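## Task

Move all bottles whose caps are green onto the tray and leave every other bottle off it. Every bottle must end upright. It only counts if the result holds once the robot lets go. Anything the robot is touching at the end must not drop by more than about a fingernail's thickness when released, or the task fails.

## Robot and tools

ROBOT. Two 7-joint xArm7 arms, left_arm and right_arm, each with a two-finger parallel gripper. Their root links sit at left_arm (-0.018, +0.314, 0) m, quat_wxyz (+0.999, 0, 0, +0.036), and right_arm (-0.053, -0.433, 0) m, quat_wxyz (+0.997, 0, 0, -0.075).

FRAME. One shared scene frame. The origin is on the table surface midway between the arms. +z is up, +x points out across the table, and left_arm is on the +y side. The words left and right are arm names only, not image sides.

GRIPPER. The fingers point along the gripper's own +z axis and close along its y axis. The reported end-effector point lies between the finger pads when they are shut, about 2 cm behind the tips. Closing pushes the tips roughly 10 mm further along +z.

execute_actions. The argument actions is a list with zero or one entries. The optional pictures flag (true/false) turns camera images on or off; they come by default.
- Empty list: nothing new is sent; you just get the current state.
- Motion: {"rows": [...], "steps": n}. There are 1 to 15 rows, and steps is 1 to 15 (default 15). Each step lasts 1/30 s. Row k is used on step k, and the last row repeats if there are more steps than rows.
- Wait: {"steps": n} with n up to 300. It ends once n steps have passed since the previous result, and your reply time counts toward that.

Row layout. Every row is one list of 16 numbers covering both arms, even if only one arm moves: left_arm joints 1 to 7, left_arm opening, then right_arm joints 1 to 7, right_arm opening. Joint values are absolute target angles in radians, in the same form as the Joint positions line. They are not offsets. Openings are absolute commands from -1 (closed) to +1 (fully open).

Joint ranges in column order, in radians:
- waist -6.283..6.283
- shoulder -2.059..2.094
- upper arm roll -6.283..6.283
- elbow -0.192..3.927
- forearm roll -6.283..6.283
- wrist pitch -1.693..3.142
- wrist roll -6.283..6.283

A call is rejected, and nothing is sent, if a target is more than 0.010 rad outside a range and also further out than that joint's last reported angle. True ends may differ by up to 0.010 rad from the listed ones. A target beyond the true end is cut to that end, and the result then says "joint sent to its limit". That line may refer to an earlier action that is still running. If the line is missing, it does not prove the joint has room left.

Motion limits. Joint targets move at most 3.14 rad/s and take 0.16 s to reach that speed. All joints of one arm are timed to finish together. On each step a joint's target is held within 0.623 rad of its measured angle. If the targets would put the gripper more than 70 mm from where it is now, they are shrunk back toward the measured angles. Large moves therefore take several steps or calls.

Between calls, while you think, write or wait, the arms keep moving toward the last row you sent. They stop pursuing it once everything has nearly stopped moving, including when a move is blocked or very slow, or when a step is HELD. After that, only a new action makes them move on or push harder. Fingers already moving keep going.

RESULTS.
- State line: for each arm, the end-effector position (m), orientation quat_wxyz, and linear/angular velocities (m/s, rad/s), all in the scene frame. Printed positions can be off, more so when the arm is stretched far.
- Joint positions / Joint velocities: one block per arm with 7 joints (rad, rad/s), then the gap between the finger pads (m, m/s; 0.084 m means wide open).
- grip_measured: the measured finger opening on the same -1..1 scale you command.
- "joint command not followed": a clearance check changed or blocked some joint targets; the rest of the row was still executed.
- HELD: marks steps on which your row, or part of it, was not sent.
- Joint torques: each drive's total output, including an offset, a scale factor and noise. They are nonzero even with no contact.
- MOTOR HOT: appears at 65 °C. At 80 °C an OVER-TEMPERATURE FAULT brakes that arm until it cools. Holding loads heats the motors.
- TORQUE FAULT: if contact torque reaches a load limit, that arm stops, backs the joint off slightly, holds for 10 s and skips the rest of the call. Load limits in N m: waist 46, shoulder 46, upper arm roll 27.6, elbow 27.6, forearm roll 27.6, wrist pitch 18.4, wrist roll 18.4. A carried object's weight counts toward these.

GRIPPING. To hold something, keep commanding an opening well below grip_measured; the bigger the gap, the tighter the squeeze. Each pad gives about 24 N on objects up to about 6 cm wide. A fast close can briefly press harder and may spring the fingers open. Sending back the grip_measured value you just read still gives a light hold, weaker on wider parts, and wider parts may slip. Occasionally a held part is tugged or a loose object is pushed by an outside disturbance.

zoom_image. Arguments: camera, one of cam_head_left, cam_head_right, cam_high, cam_low, cam_left_wrist, cam_right_wrist. region is [x0, y0, x1, y1] in that camera's pixels, with the origin at the top left and at most 504x504. It returns an enlarged crop of the latest image. All cameras are 672x504. Calibration gives K, distortion D and T_world_to_cam, which maps scene-frame points into the camera frame. Wrist camera poses are computed from the joint readings, so small offsets of a few mm and about a degree are possible.

read_manual. Optional section "licences". It only returns licence text.

finished_scene. Argument scene is the current scene's number. It ends the scene for good, reports whether the goal was met and starts the next task. Replying without any tool call ends everything.

AVOID. Never let the arms strike or shove each other. Do not knock bottles over or off the table. Avoid drops, slams and hard pushes. Set each bottle down upright and fully released, then move the gripper clear before ending the scene. The simulation keeps running while you reply, so keep replies short.

Each tool is called after "Request:" as a command line: name --argument value for each argument, lists and objects as JSON in quotes; but a table of rows of numbers goes row by row, as --pt "numbers of a row", without its own name.

## Session

Request:
execute_actions --actions '[]'

Scene clock: 0.00 s of 6400.00 s.
left_arm: end_effector_position=(+0.1363, +0.1959, +0.1914) grip_measured=+1.00 end_effector_quat_wxyz=(-0.414, +0.175, +0.852, +0.268) end_effector_velocity=(+0.000, +0.001, -0.000) end_effector_angular_velocity=(+0.002, +0.001, +0.002) | right_arm: end_effector_position=(+0.1797, -0.3210, +0.1998) grip_measured=+1.00 end_effector_quat_wxyz=(-0.178, -0.411, +0.894, -0.026) end_effector_velocity=(-0.000, -0.000, +0.000) end_effector_angular_velocity=(+0.000, +0.001, -0.000)
Joint positions: left_arm=[-1.145  0.042  0.353  0.875  0.045  1.866  2.824  0.084] | right_arm=[ 0.093 -0.442  0.483  0.685  0.122  1.441  2.592  0.084]
Joint velocities: left_arm=[ 0.001  0.001  0.001 -0.001  0.001  0.001  0.    -0.   ] | right_arm=[ 0.     0.    -0.001  0.     0.     0.001 -0.    -0.   ]
Joint torques (N m, as the arm reports them, + toward a larger angle): no reading

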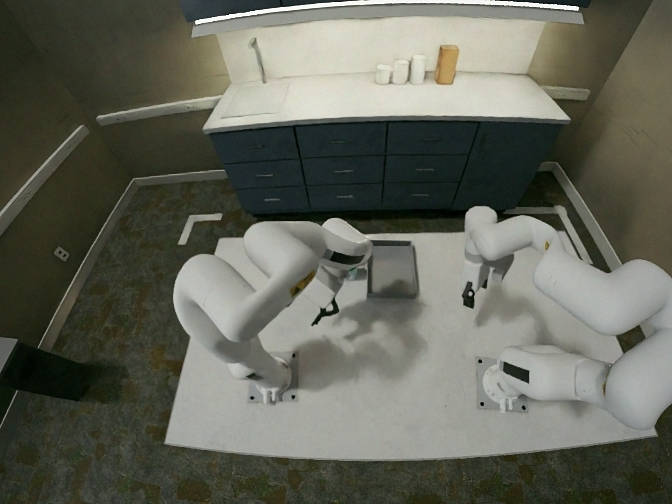

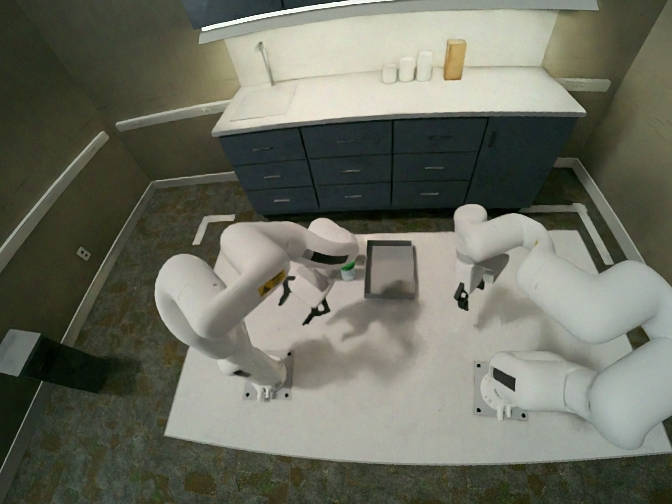

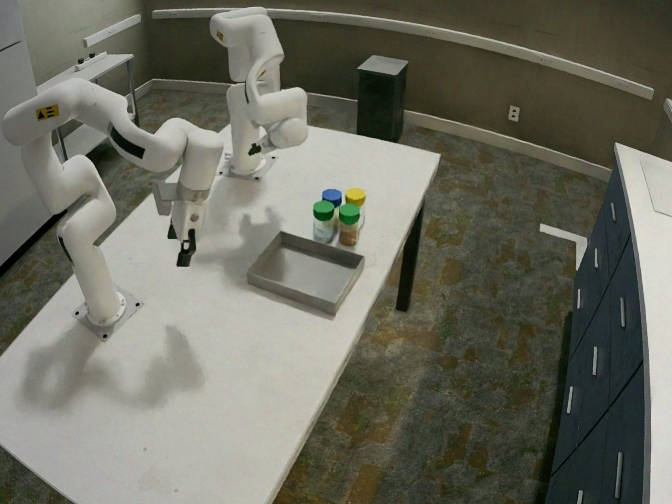

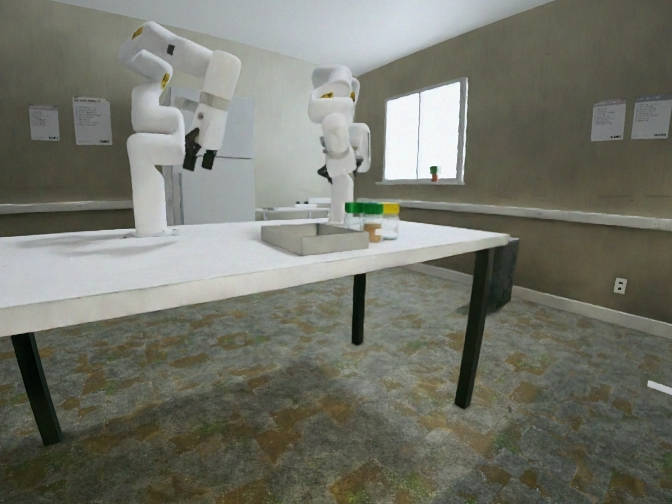

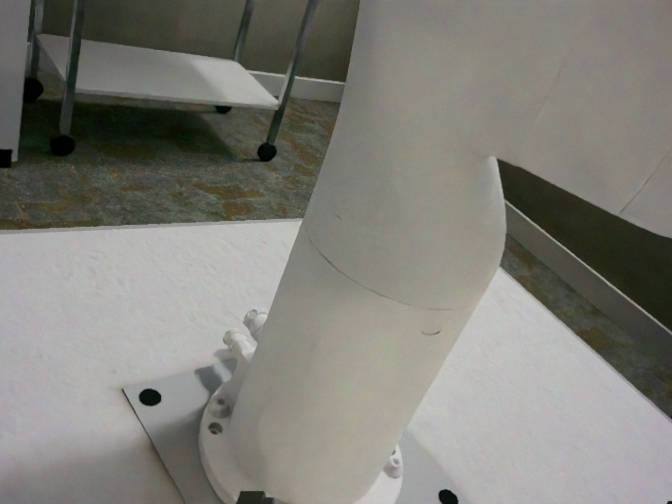

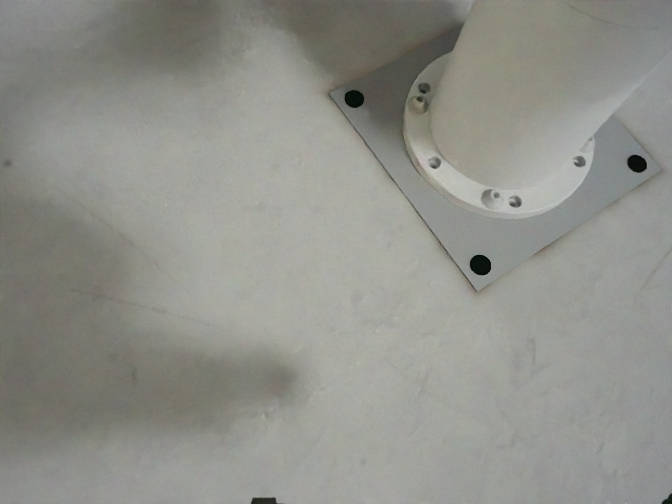

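Request:
execute_actions --actions '[{"rows":[[-0.518,0.152,0,1.451,0,1.299,3.48,1,0.093,-0.442,0.483,0.685,0.122,1.441,2.592,1]]}]' --pictures false

Request:
execute_actions --actions '[{"steps":30}]'

Scene clock: 17.27 s of 6400.00 s.
left_arm: end_effector_position=(+0.3532, +0.1018, +0.2234) grip_measured=+1.00 end_effector_quat_wxyz=(-0.149, +0.324, +0.933, +0.042) end_effector_velocity=(+0.517, -0.119, +0.220) end_effector_angular_velocity=(-1.141, -1.121, -0.540) | right_arm: end_effector_position=(+0.1797, -0.3209, +0.1999) grip_measured=+1.00 end_effector_quat_wxyz=(-0.178, -0.411, +0.894, -0.026) end_effector_velocity=(+0.000, -0.000, +0.000) end_effector_angular_velocity=(+0.001, -0.000, -0.000)
Joint positions: left_arm=[-0.707  0.119  0.107  1.278  0.013  1.47   3.281  0.084] | right_arm=[ 0.093 -0.442  0.483  0.685  0.122  1.441  2.592  0.084]
Joint velocities: left_arm=[ 0.96   0.17  -0.539  0.878 -0.068 -0.866  1.008 -0.   ] | right_arm=[ 0.001  0.    -0.001  0.     0.    -0.    -0.    -0.   ]
Joint torques (N m, as the arm reports them, + toward a larger angle): left_arm=[  0.75 -27.92   0.3   11.85   0.3   -0.58  -0.46] | right_arm=[ 0.5  -8.59 -2.92 12.62 -0.57 -1.8   0.1 ]
Steps of this call (steps 1 to 90: nothing new was sent; then 13.77 s passed at rest; steps 91 to 105: all 15 steps of this action). Readings (joint positions):
91: left_arm=[-1.145 0.042 0.353 0.876 0.045 1.866 2.825] | right_arm=[0.093 -0.442 0.483 0.685 0.122 1.441 2.592]
92: left_arm=[-1.139 0.043 0.349 0.880 0.044 1.860 2.831] | right_arm=[0.093 -0.442 0.483 0.685 0.122 1.441 2.592]
94: left_arm=[-1.086 0.054 0.315 0.926 0.040 1.811 2.887] | right_arm=[0.093 -0.442 0.483 0.685 0.122 1.441 2.592]
98: left_arm=[-0.940 0.078 0.237 1.064 0.030 1.680 3.036] | right_arm=[0.093 -0.442 0.483 0.685 0.122 1.441 2.592]
105: the state above

Scene clock: 18.27 s of 6400.00 s.
left_arm: end_effector_position=(+0.4541, +0.0886, +0.2799) grip_measured=+1.00 end_effector_quat_wxyz=(-0.000, +0.382, +0.924, +0.000) end_effector_velocity=(+0.001, +0.001, +0.000) end_effector_angular_velocity=(-0.001, -0.001, +0.002) | right_arm: end_effector_position=(+0.1797, -0.3209, +0.1999) grip_measured=+1.00 end_effector_quat_wxyz=(-0.178, -0.411, +0.894, -0.026) end_effector_velocity=(+0.000, -0.000, +0.000) end_effector_angular_velocity=(+0.001, +0.000, -0.001)
Joint positions: left_arm=[-0.518  0.152 -0.     1.451 -0.     1.299  3.48   0.084] | right_arm=[ 0.093 -0.442  0.483  0.685  0.122  1.441  2.592  0.084]
Joint velocities: left_arm=[ 0.001 -0.     0.     0.    -0.    -0.001 -0.    -0.   ] | right_arm=[ 0.    -0.    -0.002 -0.     0.     0.     0.     0.   ]
Joint torques (N m, as the arm reports them, + toward a larger angle): left_arm=[  0.75 -29.19  -0.04  12.2    0.15  -1.66  -0.36] | right_arm=[ 0.02 -9.66 -2.56 13.17 -0.24 -1.92  0.16]
Steps of this call (steps 1 to 30: the robot went on to your last target). Readings (joint positions):
1: left_arm=[-0.675 0.124 0.089 1.307 0.011 1.441 3.314] | right_arm=[0.093 -0.442 0.483 0.685 0.122 1.441 2.592]
2: left_arm=[-0.643 0.130 0.071 1.336 0.009 1.413 3.348] | right_arm=[0.093 -0.442 0.483 0.685 0.122 1.441 2.592]
4: left_arm=[-0.581 0.141 0.036 1.393 0.005 1.356 3.413] | right_arm=[0.093 -0.442 0.483 0.685 0.122 1.441 2.592]
8: left_arm=[-0.520 0.149 0.007 1.449 0.001 1.303 3.474] | right_arm=[0.093 -0.442 0.483 0.685 0.122 1.441 2.592]
30: the state above
All arms were judged still, so your last target was given up. Only a new action makes them travel on or press farther. Fingers that are still opening or closing keep moving.
camera_calibration (this result's frames):
cam_left_wrist: T_world_to_cam=[[0.692929, 0.720527, 0.0262608, -0.35718], [0.720649, -0.693272, 0.00621914, -0.200165], [0.0226869, 0.0146154, -0.999636, 0.401968], [0, 0, 0, 1]] pos_world=[0.38263, 0.112714, 0.412447]
cam_right_wrist: T_world_to_cam=[[-0.736009, 0.669718, 0.0988373, 0.36026], [0.599101, 0.712352, -0.365558, 0.270781], [-0.315228, -0.20984, -0.925526, 0.302779], [0, 0, 0, 1]] pos_world=[0.198374, -0.370629, 0.343609]

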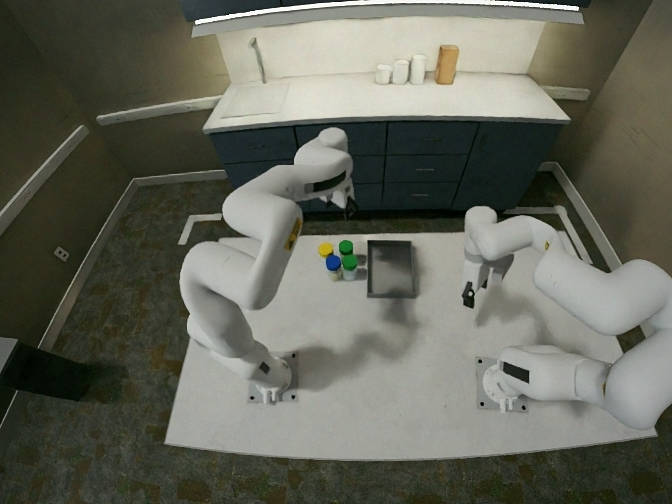

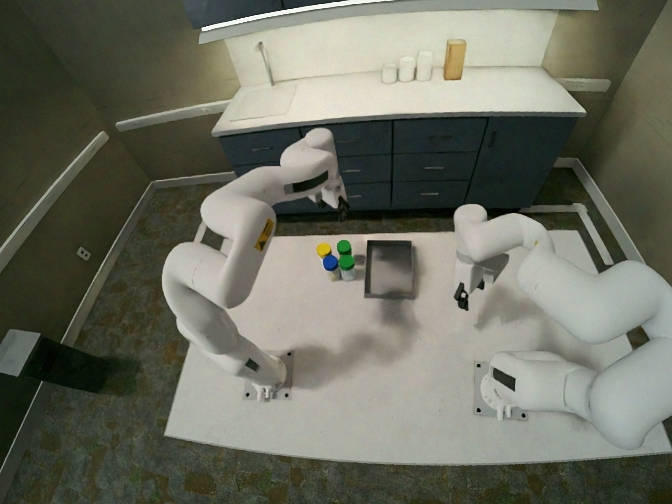

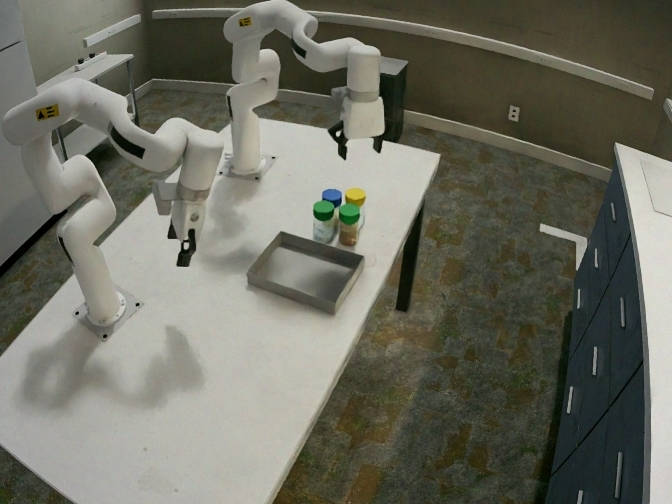

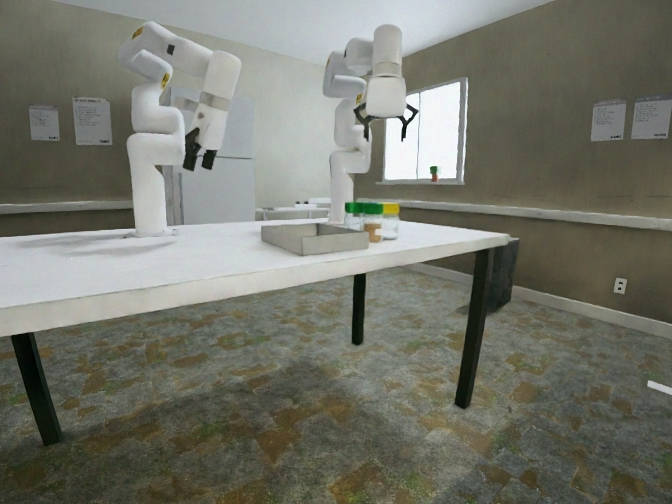

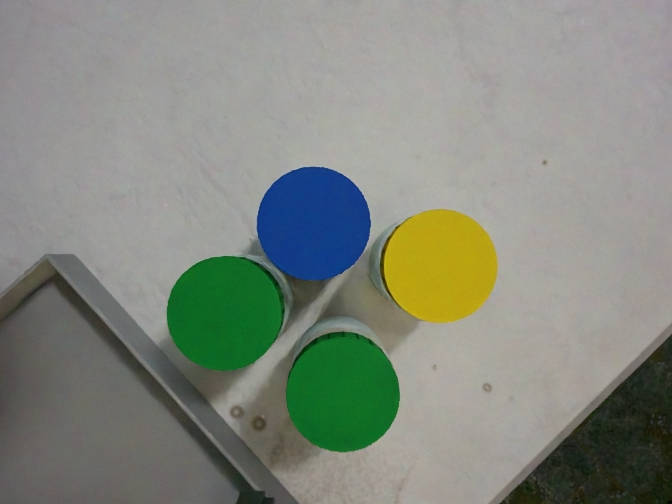

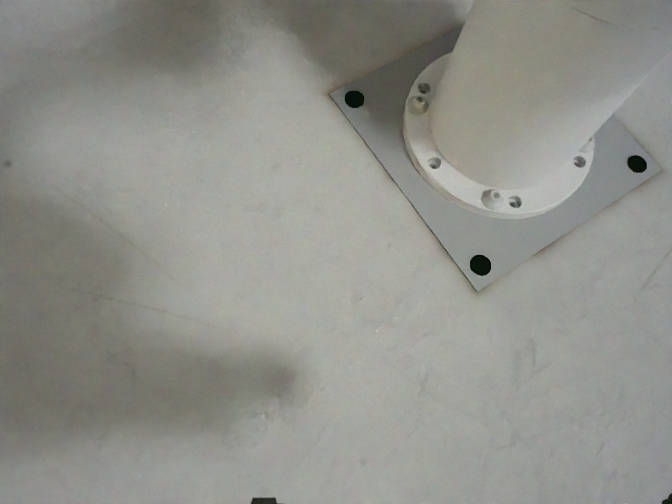

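Request:
execute_actions --actions '[{"rows":[[-0.53,0.175,0,1.375,0,1.2,3.42,1,0.093,-0.442,0.483,0.685,0.122,1.441,2.592,1],[-0.557,0.23,0,1.203,0,0.973,3.28,1,0.093,-0.442,0.483,0.685,0.122,1.441,2.592,1]]}]'

Scene clock: 26.57 s of 6400.00 s.
left_arm: end_effector_position=(+0.4440, +0.0713, +0.1619) grip_measured=+1.00 end_effector_quat_wxyz=(+0.002, +0.307, +0.952, -0.000) end_effector_velocity=(+0.028, -0.003, +0.041) end_effector_angular_velocity=(-0.049, -0.102, +0.031) | right_arm: end_effector_position=(+0.1797, -0.3209, +0.1999) grip_measured=+1.00 end_effector_quat_wxyz=(-0.178, -0.411, +0.894, -0.026) end_effector_velocity=(+0.000, -0.000, -0.001) end_effector_angular_velocity=(-0.000, +0.000, +0.001)
Joint positions: left_arm=[-0.557  0.229  0.     1.206  0.     0.974  3.281  0.084] | right_arm=[ 0.093 -0.442  0.483  0.685  0.122  1.441  2.592  0.084]
Joint velocities: left_arm=[ 0.008 -0.045  0.012  0.037  0.002 -0.031 -0.013  0.   ] | right_arm=[-0.001  0.001  0.001 -0.001 -0.    -0.001 -0.     0.   ]
Joint torques (N m, as the arm reports them, + toward a larger angle): left_arm=[ -0.12 -27.9   -0.66  10.04   0.31  -1.11   0.02] | right_arm=[ 1.16 -8.84 -2.71 12.55 -0.29 -1.98  0.06]
Steps of this call (steps 1 to 90: nothing new was sent; then 4.80 s passed at rest; steps 91 to 105: all 15 steps of this action). Readings (joint positions):
91: left_arm=[-0.518 0.152 0.000 1.451 0.000 1.299 3.480] | right_arm=[0.093 -0.442 0.483 0.685 0.122 1.441 2.592]
92: left_arm=[-0.519 0.152 0.000 1.447 0.000 1.292 3.476] | right_arm=[0.093 -0.442 0.483 0.685 0.122 1.441 2.592]
94: left_arm=[-0.525 0.160 0.001 1.410 0.000 1.233 3.440] | right_arm=[0.093 -0.442 0.483 0.685 0.122 1.441 2.592]
98: left_arm=[-0.547 0.211 -0.001 1.268 -0.000 1.063 3.335] | right_arm=[0.093 -0.442 0.483 0.685 0.122 1.441 2.592]
105: the state above
camera_calibration (this result's frames):
cam_left_wrist: T_world_to_cam=[[0.568569, 0.8222, 0.0267658, -0.286718], [0.822315, -0.568955, 0.00939059, -0.2586], [0.0229495, 0.0166707, -0.999598, 0.284244], [0, 0, 0, 1]] pos_world=[0.369146, 0.0838697, 0.294232]
cam_right_wrist: T_world_to_cam=[[-0.736009, 0.669718, 0.0988374, 0.36026], [0.599101, 0.712352, -0.365558, 0.270781], [-0.315227, -0.20984, -0.925526, 0.302779], [0, 0, 0, 1]] pos_world=[0.198374, -0.370629, 0.343609]

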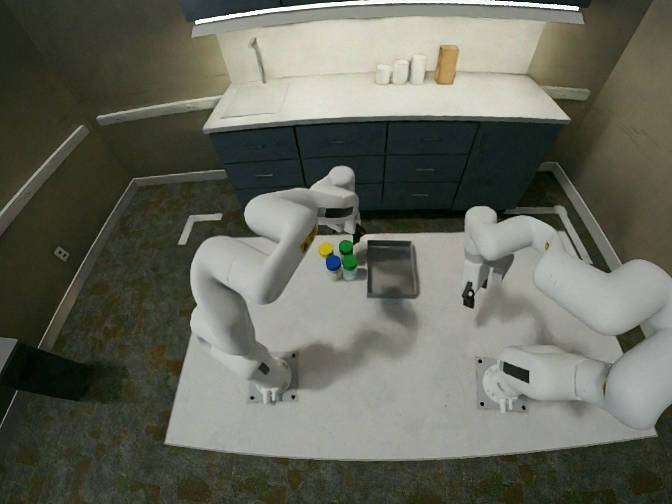

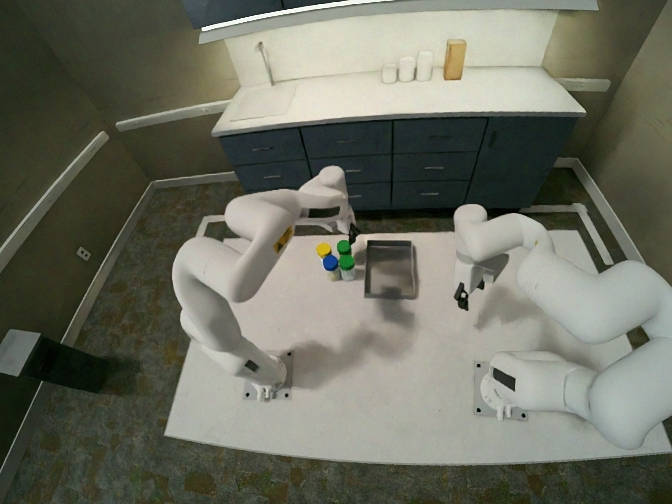

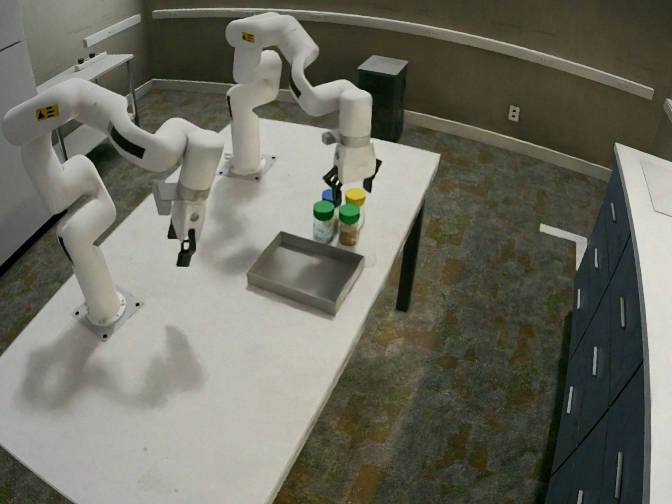

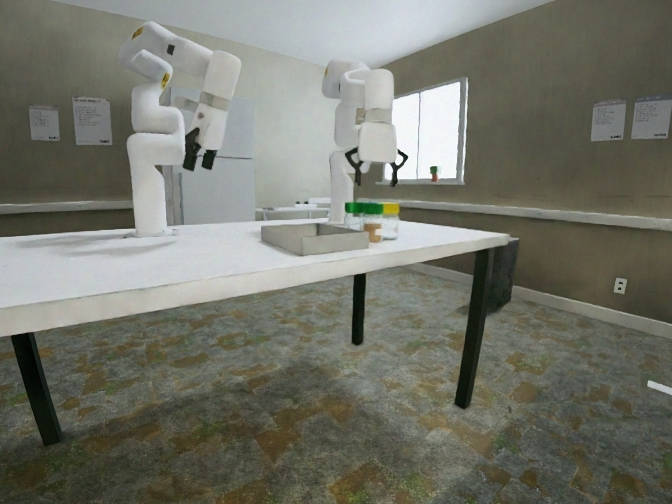

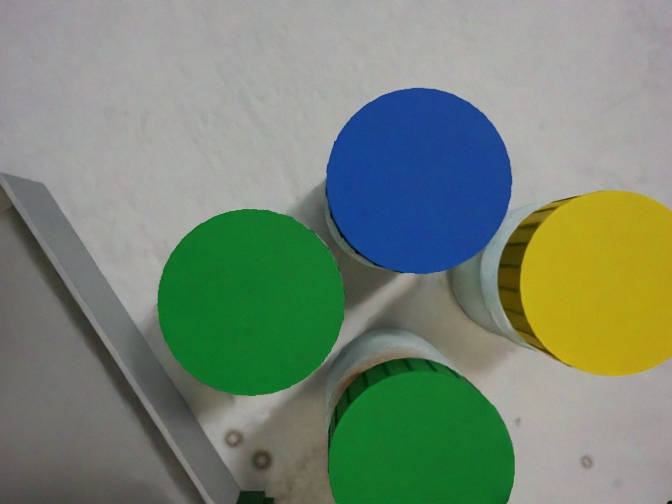

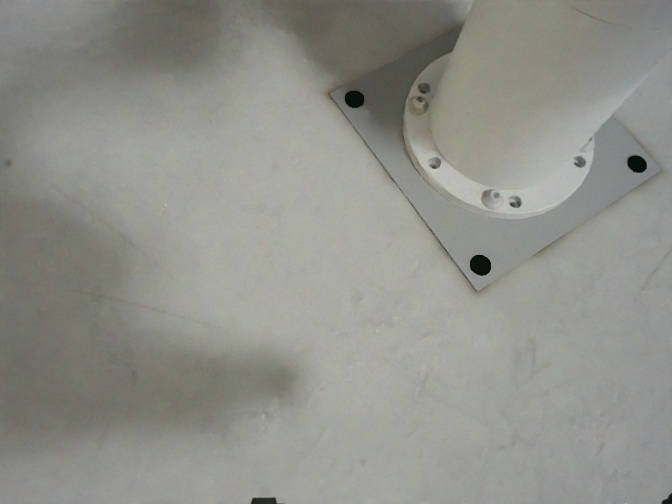

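Request:
execute_actions --actions '[{"rows":[[-0.558,0.245,0,1.185,0,0.94,3.28,1,0.093,-0.442,0.483,0.685,0.122,1.441,2.592,1],[-0.558,0.26,0,1.172,0,0.912,3.28,1,0.093,-0.442,0.483,0.685,0.122,1.441,2.592,1],[-0.558,0.275,0,1.158,0,0.883,3.28,1,0.093,-0.442,0.483,0.685,0.122,1.441,2.592,1],[-0.558,0.29,0,1.146,0,0.856,3.28,1,0.093,-0.442,0.483,0.685,0.122,1.441,2.592,1],[-0.558,0.305,0,1.135,0,0.83,3.28,1,0.093,-0.442,0.483,0.685,0.122,1.441,2.592,1],[-0.558,0.32,0,1.125,0,0.805,3.28,1,0.093,-0.442,0.483,0.685,0.122,1.441,2.592,1],[-0.558,0.3315,0,1.117,0,0.7855,3.28,1,0.093,-0.442,0.483,0.685,0.122,1.441,2.592,1]]}]'

Request:
zoom_image --camera "cam_low" --region '[300,150,440,255]'

Scene clock: 35.10 s of 6400.00 s.
left_arm: end_effector_position=(+0.4413, +0.0717, +0.0896) grip_measured=+1.00 end_effector_quat_wxyz=(+0.002, +0.307, +0.952, -0.000) end_effector_velocity=(+0.012, -0.007, +0.018) end_effector_angular_velocity=(-0.024, -0.045, -0.001) | right_arm: end_effector_position=(+0.1797, -0.3209, +0.1999) grip_measured=+1.00 end_effector_quat_wxyz=(-0.178, -0.411, +0.894, -0.026) end_effector_velocity=(-0.000, +0.000, +0.000) end_effector_angular_velocity=(+0.001, +0.000, -0.000)
Joint positions: left_arm=[-0.558  0.33  -0.     1.119  0.     0.786  3.28   0.084] | right_arm=[ 0.093 -0.442  0.483  0.685  0.122  1.441  2.592  0.084]
Joint velocities: left_arm=[-0.001 -0.022 -0.001  0.017  0.    -0.013 -0.    -0.   ] | right_arm=[-0.    -0.     0.     0.001  0.001  0.001 -0.     0.   ]
Joint torques (N m, as the arm reports them, + toward a larger angle): left_arm=[  0.69 -29.35  -0.03   9.89   0.15  -1.69  -0.24] | right_arm=[ 0.77 -8.95 -2.91 12.97 -0.41 -2.11 -0.01]
Steps of this call (steps 1 to 15: the robot went on to your last target; steps 16 to 90: nothing new was sent; then 5.03 s passed at rest; steps 91 to 105: all 15 steps of this action). Readings (joint positions):
91: left_arm=[-0.557 0.230 0.000 1.203 -0.000 0.973 3.280] | right_arm=[0.093 -0.442 0.483 0.685 0.122 1.441 2.592]
92: left_arm=[-0.557 0.232 0.000 1.201 0.000 0.966 3.280] | right_arm=[0.093 -0.442 0.483 0.685 0.122 1.441 2.592]
94: left_arm=[-0.558 0.247 0.000 1.185 0.000 0.928 3.280] | right_arm=[0.093 -0.442 0.483 0.685 0.122 1.441 2.592]
98: left_arm=[-0.558 0.309 -0.000 1.132 -0.000 0.828 3.280] | right_arm=[0.093 -0.442 0.483 0.685 0.122 1.441 2.592]
105: the state above
camera_calibration (this result's frames):
cam_left_wrist: T_world_to_cam=[[0.569186, 0.821776, 0.0266673, -0.283843], [0.821888, -0.56957, 0.0094498, -0.255257], [0.0229545, 0.0165388, -0.9996, 0.212056], [0, 0, 0, 1]] pos_world=[0.366484, 0.0843614, 0.221952]
cam_right_wrist: T_world_to_cam=[[-0.736009, 0.669718, 0.0988372, 0.36026], [0.599101, 0.712352, -0.365558, 0.270781], [-0.315227, -0.20984, -0.925526, 0.302779], [0, 0, 0, 1]] pos_world=[0.198374, -0.370629, 0.343609]

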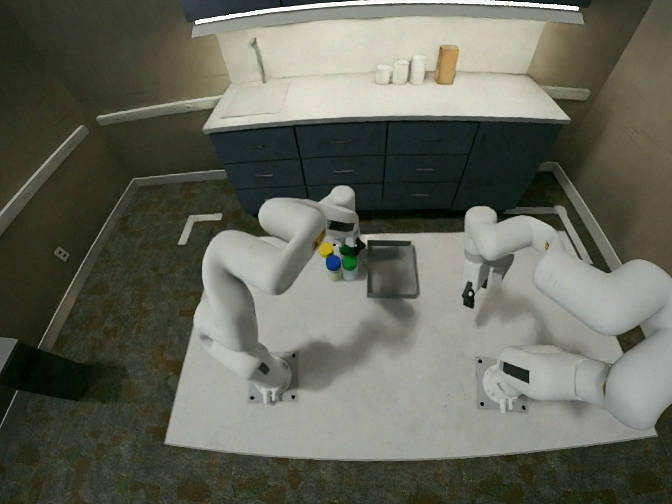

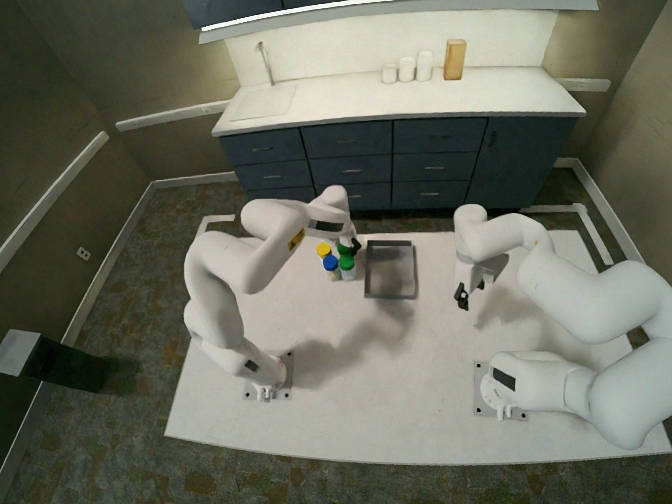

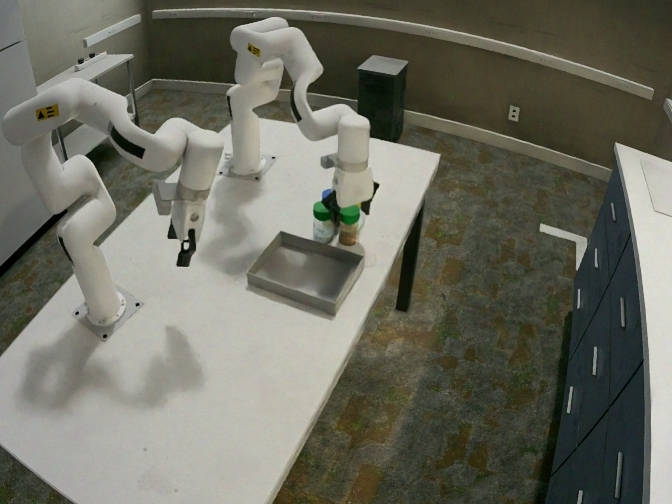

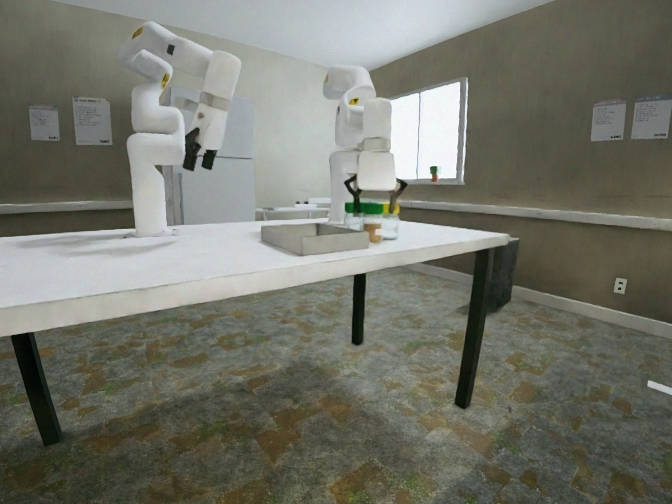

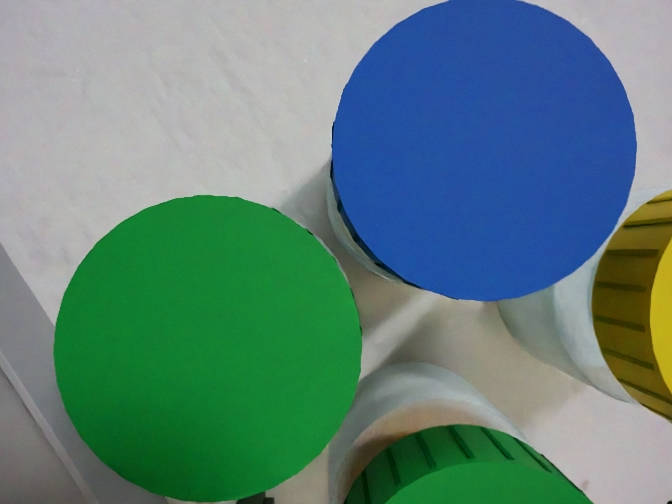

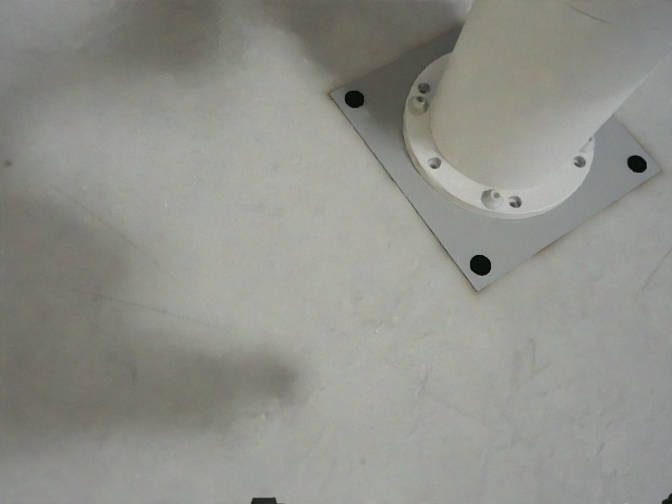

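Region (300, 150, 440, 255) of cam_low's 672x504 image, scaled by 3.600, with more detail than that image has; it fills the top 378 rows of this view, and the rest is white.

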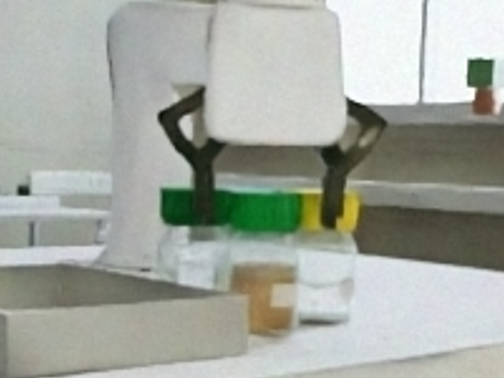

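Request:
execute_actions --actions '[{"rows":[[-0.558,0.3315,0,1.117,0,0.7855,3.28,0.6,0.093,-0.442,0.483,0.685,0.122,1.441,2.592,1],[-0.558,0.3315,0,1.117,0,0.7855,3.28,0.45,0.093,-0.442,0.483,0.685,0.122,1.441,2.592,1],[-0.558,0.3315,0,1.117,0,0.7855,3.28,0.3,0.093,-0.442,0.483,0.685,0.122,1.441,2.592,1],[-0.558,0.3315,0,1.117,0,0.7855,3.28,-0.3,0.093,-0.442,0.483,0.685,0.122,1.441,2.592,1]]}]' --pictures false

Request:
execute_actions --actions '[{"steps":10}]' --pictures false

Request:
execute_actions --actions '[{"rows":[[-0.558,0.32,0,1.125,0,0.805,3.28,-0.3,0.093,-0.442,0.483,0.685,0.122,1.441,2.592,1],[-0.558,0.305,0,1.135,0,0.83,3.28,-0.3,0.093,-0.442,0.483,0.685,0.122,1.441,2.592,1],[-0.558,0.29,0,1.146,0,0.856,3.28,-0.3,0.093,-0.442,0.483,0.685,0.122,1.441,2.592,1],[-0.558,0.275,0,1.156,0,0.881,3.28,-0.3,0.093,-0.442,0.483,0.685,0.122,1.441,2.592,1],[-0.558,0.26,0,1.167,0,0.907,3.28,-0.3,0.093,-0.442,0.483,0.685,0.122,1.441,2.592,1],[-0.558,0.245,0,1.178,0,0.933,3.28,-0.3,0.093,-0.442,0.483,0.685,0.122,1.441,2.592,1],[-0.558,0.23,0,1.19,0,0.96,3.28,-0.3,0.093,-0.442,0.483,0.685,0.122,1.441,2.592,1],[-0.558,0.21,0,1.206,0,0.996,3.28,-0.3,0.093,-0.442,0.483,0.685,0.122,1.441,2.592,1]]}]'

Scene clock: 51.27 s of 6400.00 s.
left_arm: end_effector_position=(+0.4404, +0.0722, +0.0882) grip_measured=+0.22 end_effector_quat_wxyz=(+0.000, +0.307, +0.952, -0.000) end_effector_velocity=(-0.000, +0.000, -0.000) end_effector_angular_velocity=(-0.001, +0.001, +0.002) | right_arm: end_effector_position=(+0.1797, -0.3209, +0.1999) grip_measured=+1.00 end_effector_quat_wxyz=(-0.178, -0.411, +0.894, -0.026) end_effector_velocity=(-0.000, -0.000, -0.000) end_effector_angular_velocity=(+0.000, +0.000, -0.001)
Joint positions: left_arm=[-0.558  0.331 -0.     1.117 -0.     0.785  3.28   0.053] | right_arm=[ 0.093 -0.442  0.483  0.685  0.122  1.441  2.592  0.084]
Joint velocities: left_arm=[ 0.    -0.     0.    -0.001 -0.002 -0.     0.    -0.   ] | right_arm=[-0.     0.    -0.    -0.001  0.    -0.001  0.     0.   ]
Joint torques (N m, as the arm reports them, + toward a larger angle): left_arm=[  0.76 -31.62   0.14  10.51   0.27  -1.51  -0.31] | right_arm=[ 1.12 -9.32 -2.85 12.4  -0.34 -2.24 -0.2 ]
Steps of this call (steps 1 to 15: the robot went on to your last target; steps 16 to 90: nothing new was sent; then 12.67 s passed at rest; steps 91 to 105: all 15 steps of this action). Readings (joint positions):
91: left_arm=[-0.558 0.331 0.000 1.117 -0.000 0.785 3.280] | right_arm=[0.093 -0.442 0.483 0.685 0.122 1.441 2.592]
92: left_arm=[-0.558 0.331 0.000 1.117 0.000 0.785 3.280] | right_arm=[0.093 -0.442 0.483 0.685 0.122 1.441 2.592]
94: left_arm=[-0.558 0.331 -0.000 1.117 0.000 0.786 3.280] | right_arm=[0.093 -0.442 0.483 0.685 0.122 1.441 2.592]
98: left_arm=[-0.558 0.331 -0.000 1.117 0.000 0.785 3.280] | right_arm=[0.093 -0.442 0.483 0.685 0.122 1.441 2.592]
105: the state above

Scene clock: 51.60 s of 6400.00 s.
left_arm: end_effector_position=(+0.4404, +0.0722, +0.0882) grip_measured=+0.22 end_effector_quat_wxyz=(+0.000, +0.307, +0.952, -0.000) end_effector_velocity=(-0.000, +0.000, -0.000) end_effector_angular_velocity=(-0.000, +0.001, +0.001) | right_arm: end_effector_position=(+0.1797, -0.3209, +0.1999) grip_measured=+1.00 end_effector_quat_wxyz=(-0.178, -0.411, +0.894, -0.026) end_effector_velocity=(-0.001, -0.000, -0.001) end_effector_angular_velocity=(-0.000, +0.003, -0.001)
Joint positions: left_arm=[-0.558  0.331 -0.     1.117 -0.     0.785  3.28   0.053] | right_arm=[ 0.093 -0.442  0.483  0.685  0.122  1.441  2.592  0.084]
Joint velocities: left_arm=[ 0.    -0.001 -0.    -0.002 -0.001 -0.    -0.     0.   ] | right_arm=[-0.     0.001 -0.    -0.001  0.     0.001  0.    -0.   ]
Joint torques (N m, as the arm reports them, + toward a larger angle): left_arm=[  1.09 -31.47   0.31  10.44   0.15  -1.52  -0.24] | right_arm=[ 0.86 -9.28 -2.83 12.43 -0.66 -2.07  0.05]
Steps of this call (steps 1 to 10: the robot went on to your last target). Readings (joint positions):
1: left_arm=[-0.558 0.331 -0.000 1.117 -0.000 0.785 3.280] | right_arm=[0.093 -0.442 0.483 0.685 0.122 1.441 2.592]
2: left_arm=[-0.558 0.331 -0.000 1.117 -0.000 0.785 3.280] | right_arm=[0.093 -0.442 0.483 0.685 0.122 1.441 2.592]
4: left_arm=[-0.558 0.331 -0.000 1.117 -0.000 0.785 3.280] | right_arm=[0.093 -0.442 0.483 0.685 0.122 1.441 2.592]
8: left_arm=[-0.558 0.331 -0.000 1.117 -0.000 0.785 3.280] | right_arm=[0.093 -0.442 0.483 0.685 0.122 1.441 2.592]
10: the state above

Scene clock: 52.10 s of 6400.00 s.
left_arm: end_effector_position=(+0.4406, +0.0721, +0.1702) grip_measured=+0.22 end_effector_quat_wxyz=(+0.001, +0.307, +0.952, -0.000) end_effector_velocity=(-0.033, +0.020, -0.056) end_effector_angular_velocity=(+0.073, +0.137, +0.004) | right_arm: end_effector_position=(+0.1797, -0.3209, +0.1999) grip_measured=+1.00 end_effector_quat_wxyz=(-0.178, -0.411, +0.894, -0.026) end_effector_velocity=(-0.000, +0.001, +0.000) end_effector_angular_velocity=(-0.000, -0.000, +0.002)
Joint positions: left_arm=[-0.558  0.21  -0.     1.206  0.     0.995  3.28   0.053] | right_arm=[ 0.093 -0.442  0.483  0.685  0.122  1.441  2.592  0.084]
Joint velocities: left_arm=[ 0.001  0.054  0.003 -0.062 -0.     0.039  0.    -0.   ] | right_arm=[ 0.001  0.     0.002  0.001  0.     0.     0.    -0.   ]
Joint torques (N m, as the arm reports them, + toward a larger angle): left_arm=[  0.85 -32.6    0.02  13.09   0.37  -1.93  -0.15] | right_arm=[ 0.16 -8.96 -3.21 12.86 -0.43 -2.24  0.01]
Steps of this call (steps 1 to 15: all 15 steps of this action). Readings (joint positions):
1: left_arm=[-0.558 0.331 -0.000 1.117 -0.000 0.786 3.280] | right_arm=[0.093 -0.442 0.483 0.685 0.122 1.441 2.592]
2: left_arm=[-0.558 0.330 0.000 1.118 0.000 0.791 3.280] | right_arm=[0.093 -0.442 0.483 0.685 0.122 1.441 2.592]
4: left_arm=[-0.558 0.316 0.000 1.126 0.000 0.821 3.280] | right_arm=[0.093 -0.442 0.483 0.685 0.122 1.441 2.592]
8: left_arm=[-0.558 0.256 0.000 1.171 0.000 0.913 3.280] | right_arm=[0.093 -0.442 0.483 0.685 0.122 1.441 2.592]
15: the state above
camera_calibration (this result's frames):
cam_left_wrist: T_world_to_cam=[[0.569225, 0.821755, 0.0264728, -0.285879], [0.8219, -0.569578, 0.00784534, -0.254993], [0.0215253, 0.0172923, -0.999619, 0.293175], [0, 0, 0, 1]] pos_world=[0.365998, 0.084614, 0.302632]
cam_right_wrist: T_world_to_cam=[[-0.736009, 0.669717, 0.0988371, 0.36026], [0.599101, 0.712352, -0.365558, 0.270781], [-0.315227, -0.209841, -0.925526, 0.302779], [0, 0, 0, 1]] pos_world=[0.198374, -0.370629, 0.343609]

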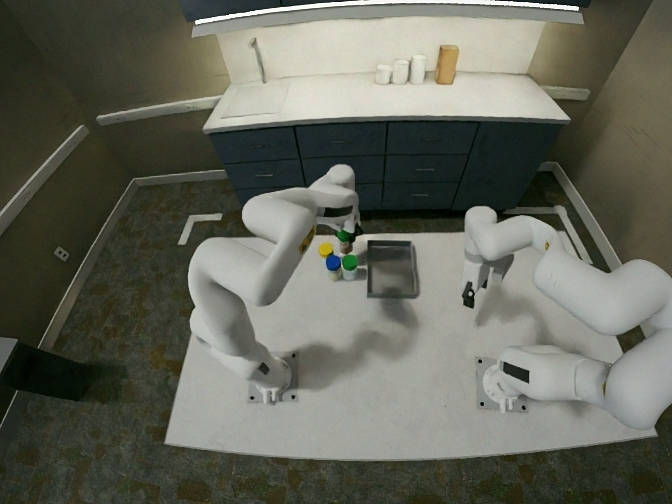

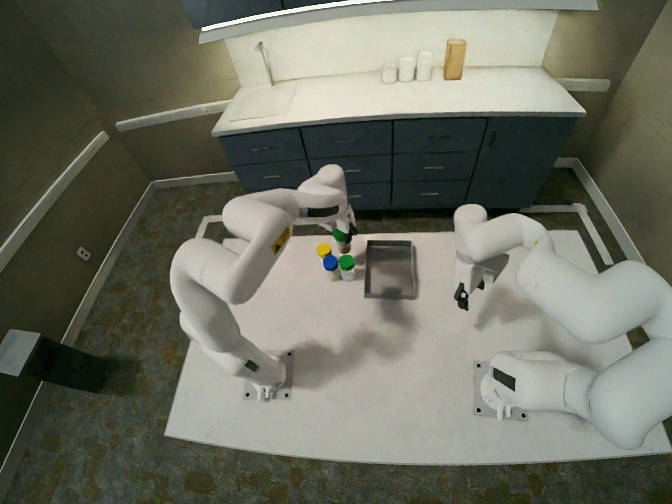

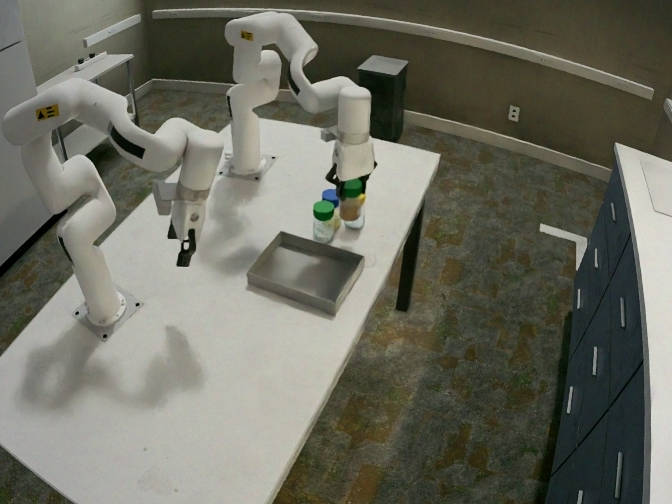

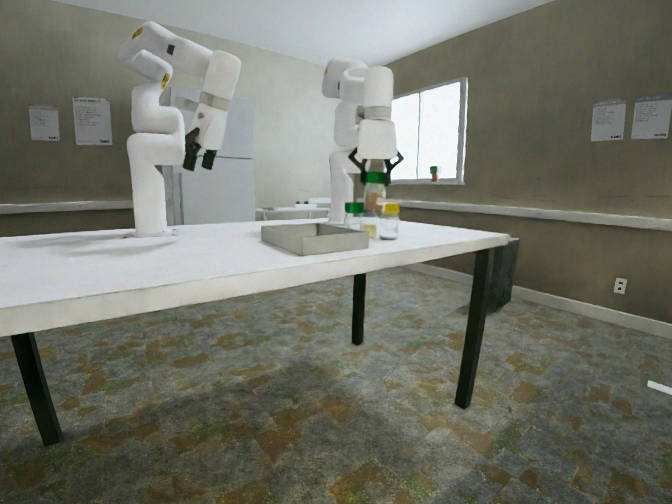

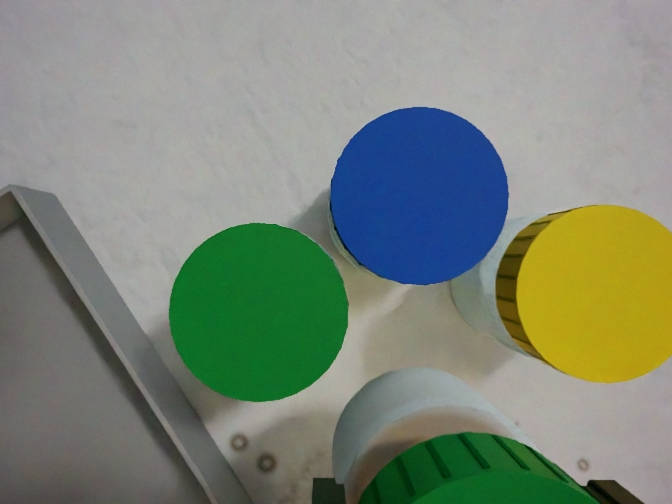

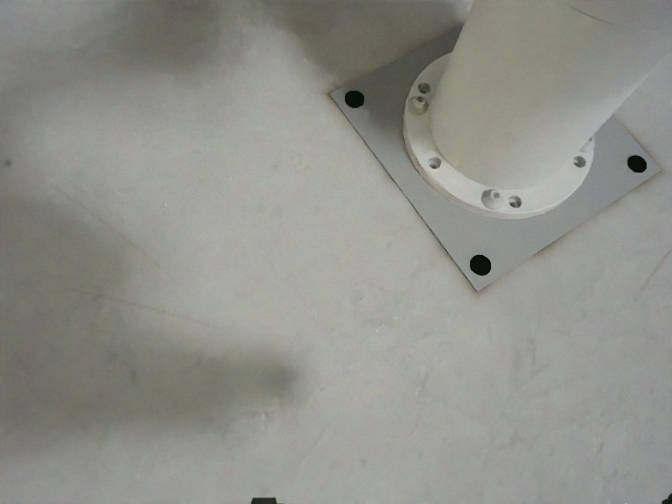

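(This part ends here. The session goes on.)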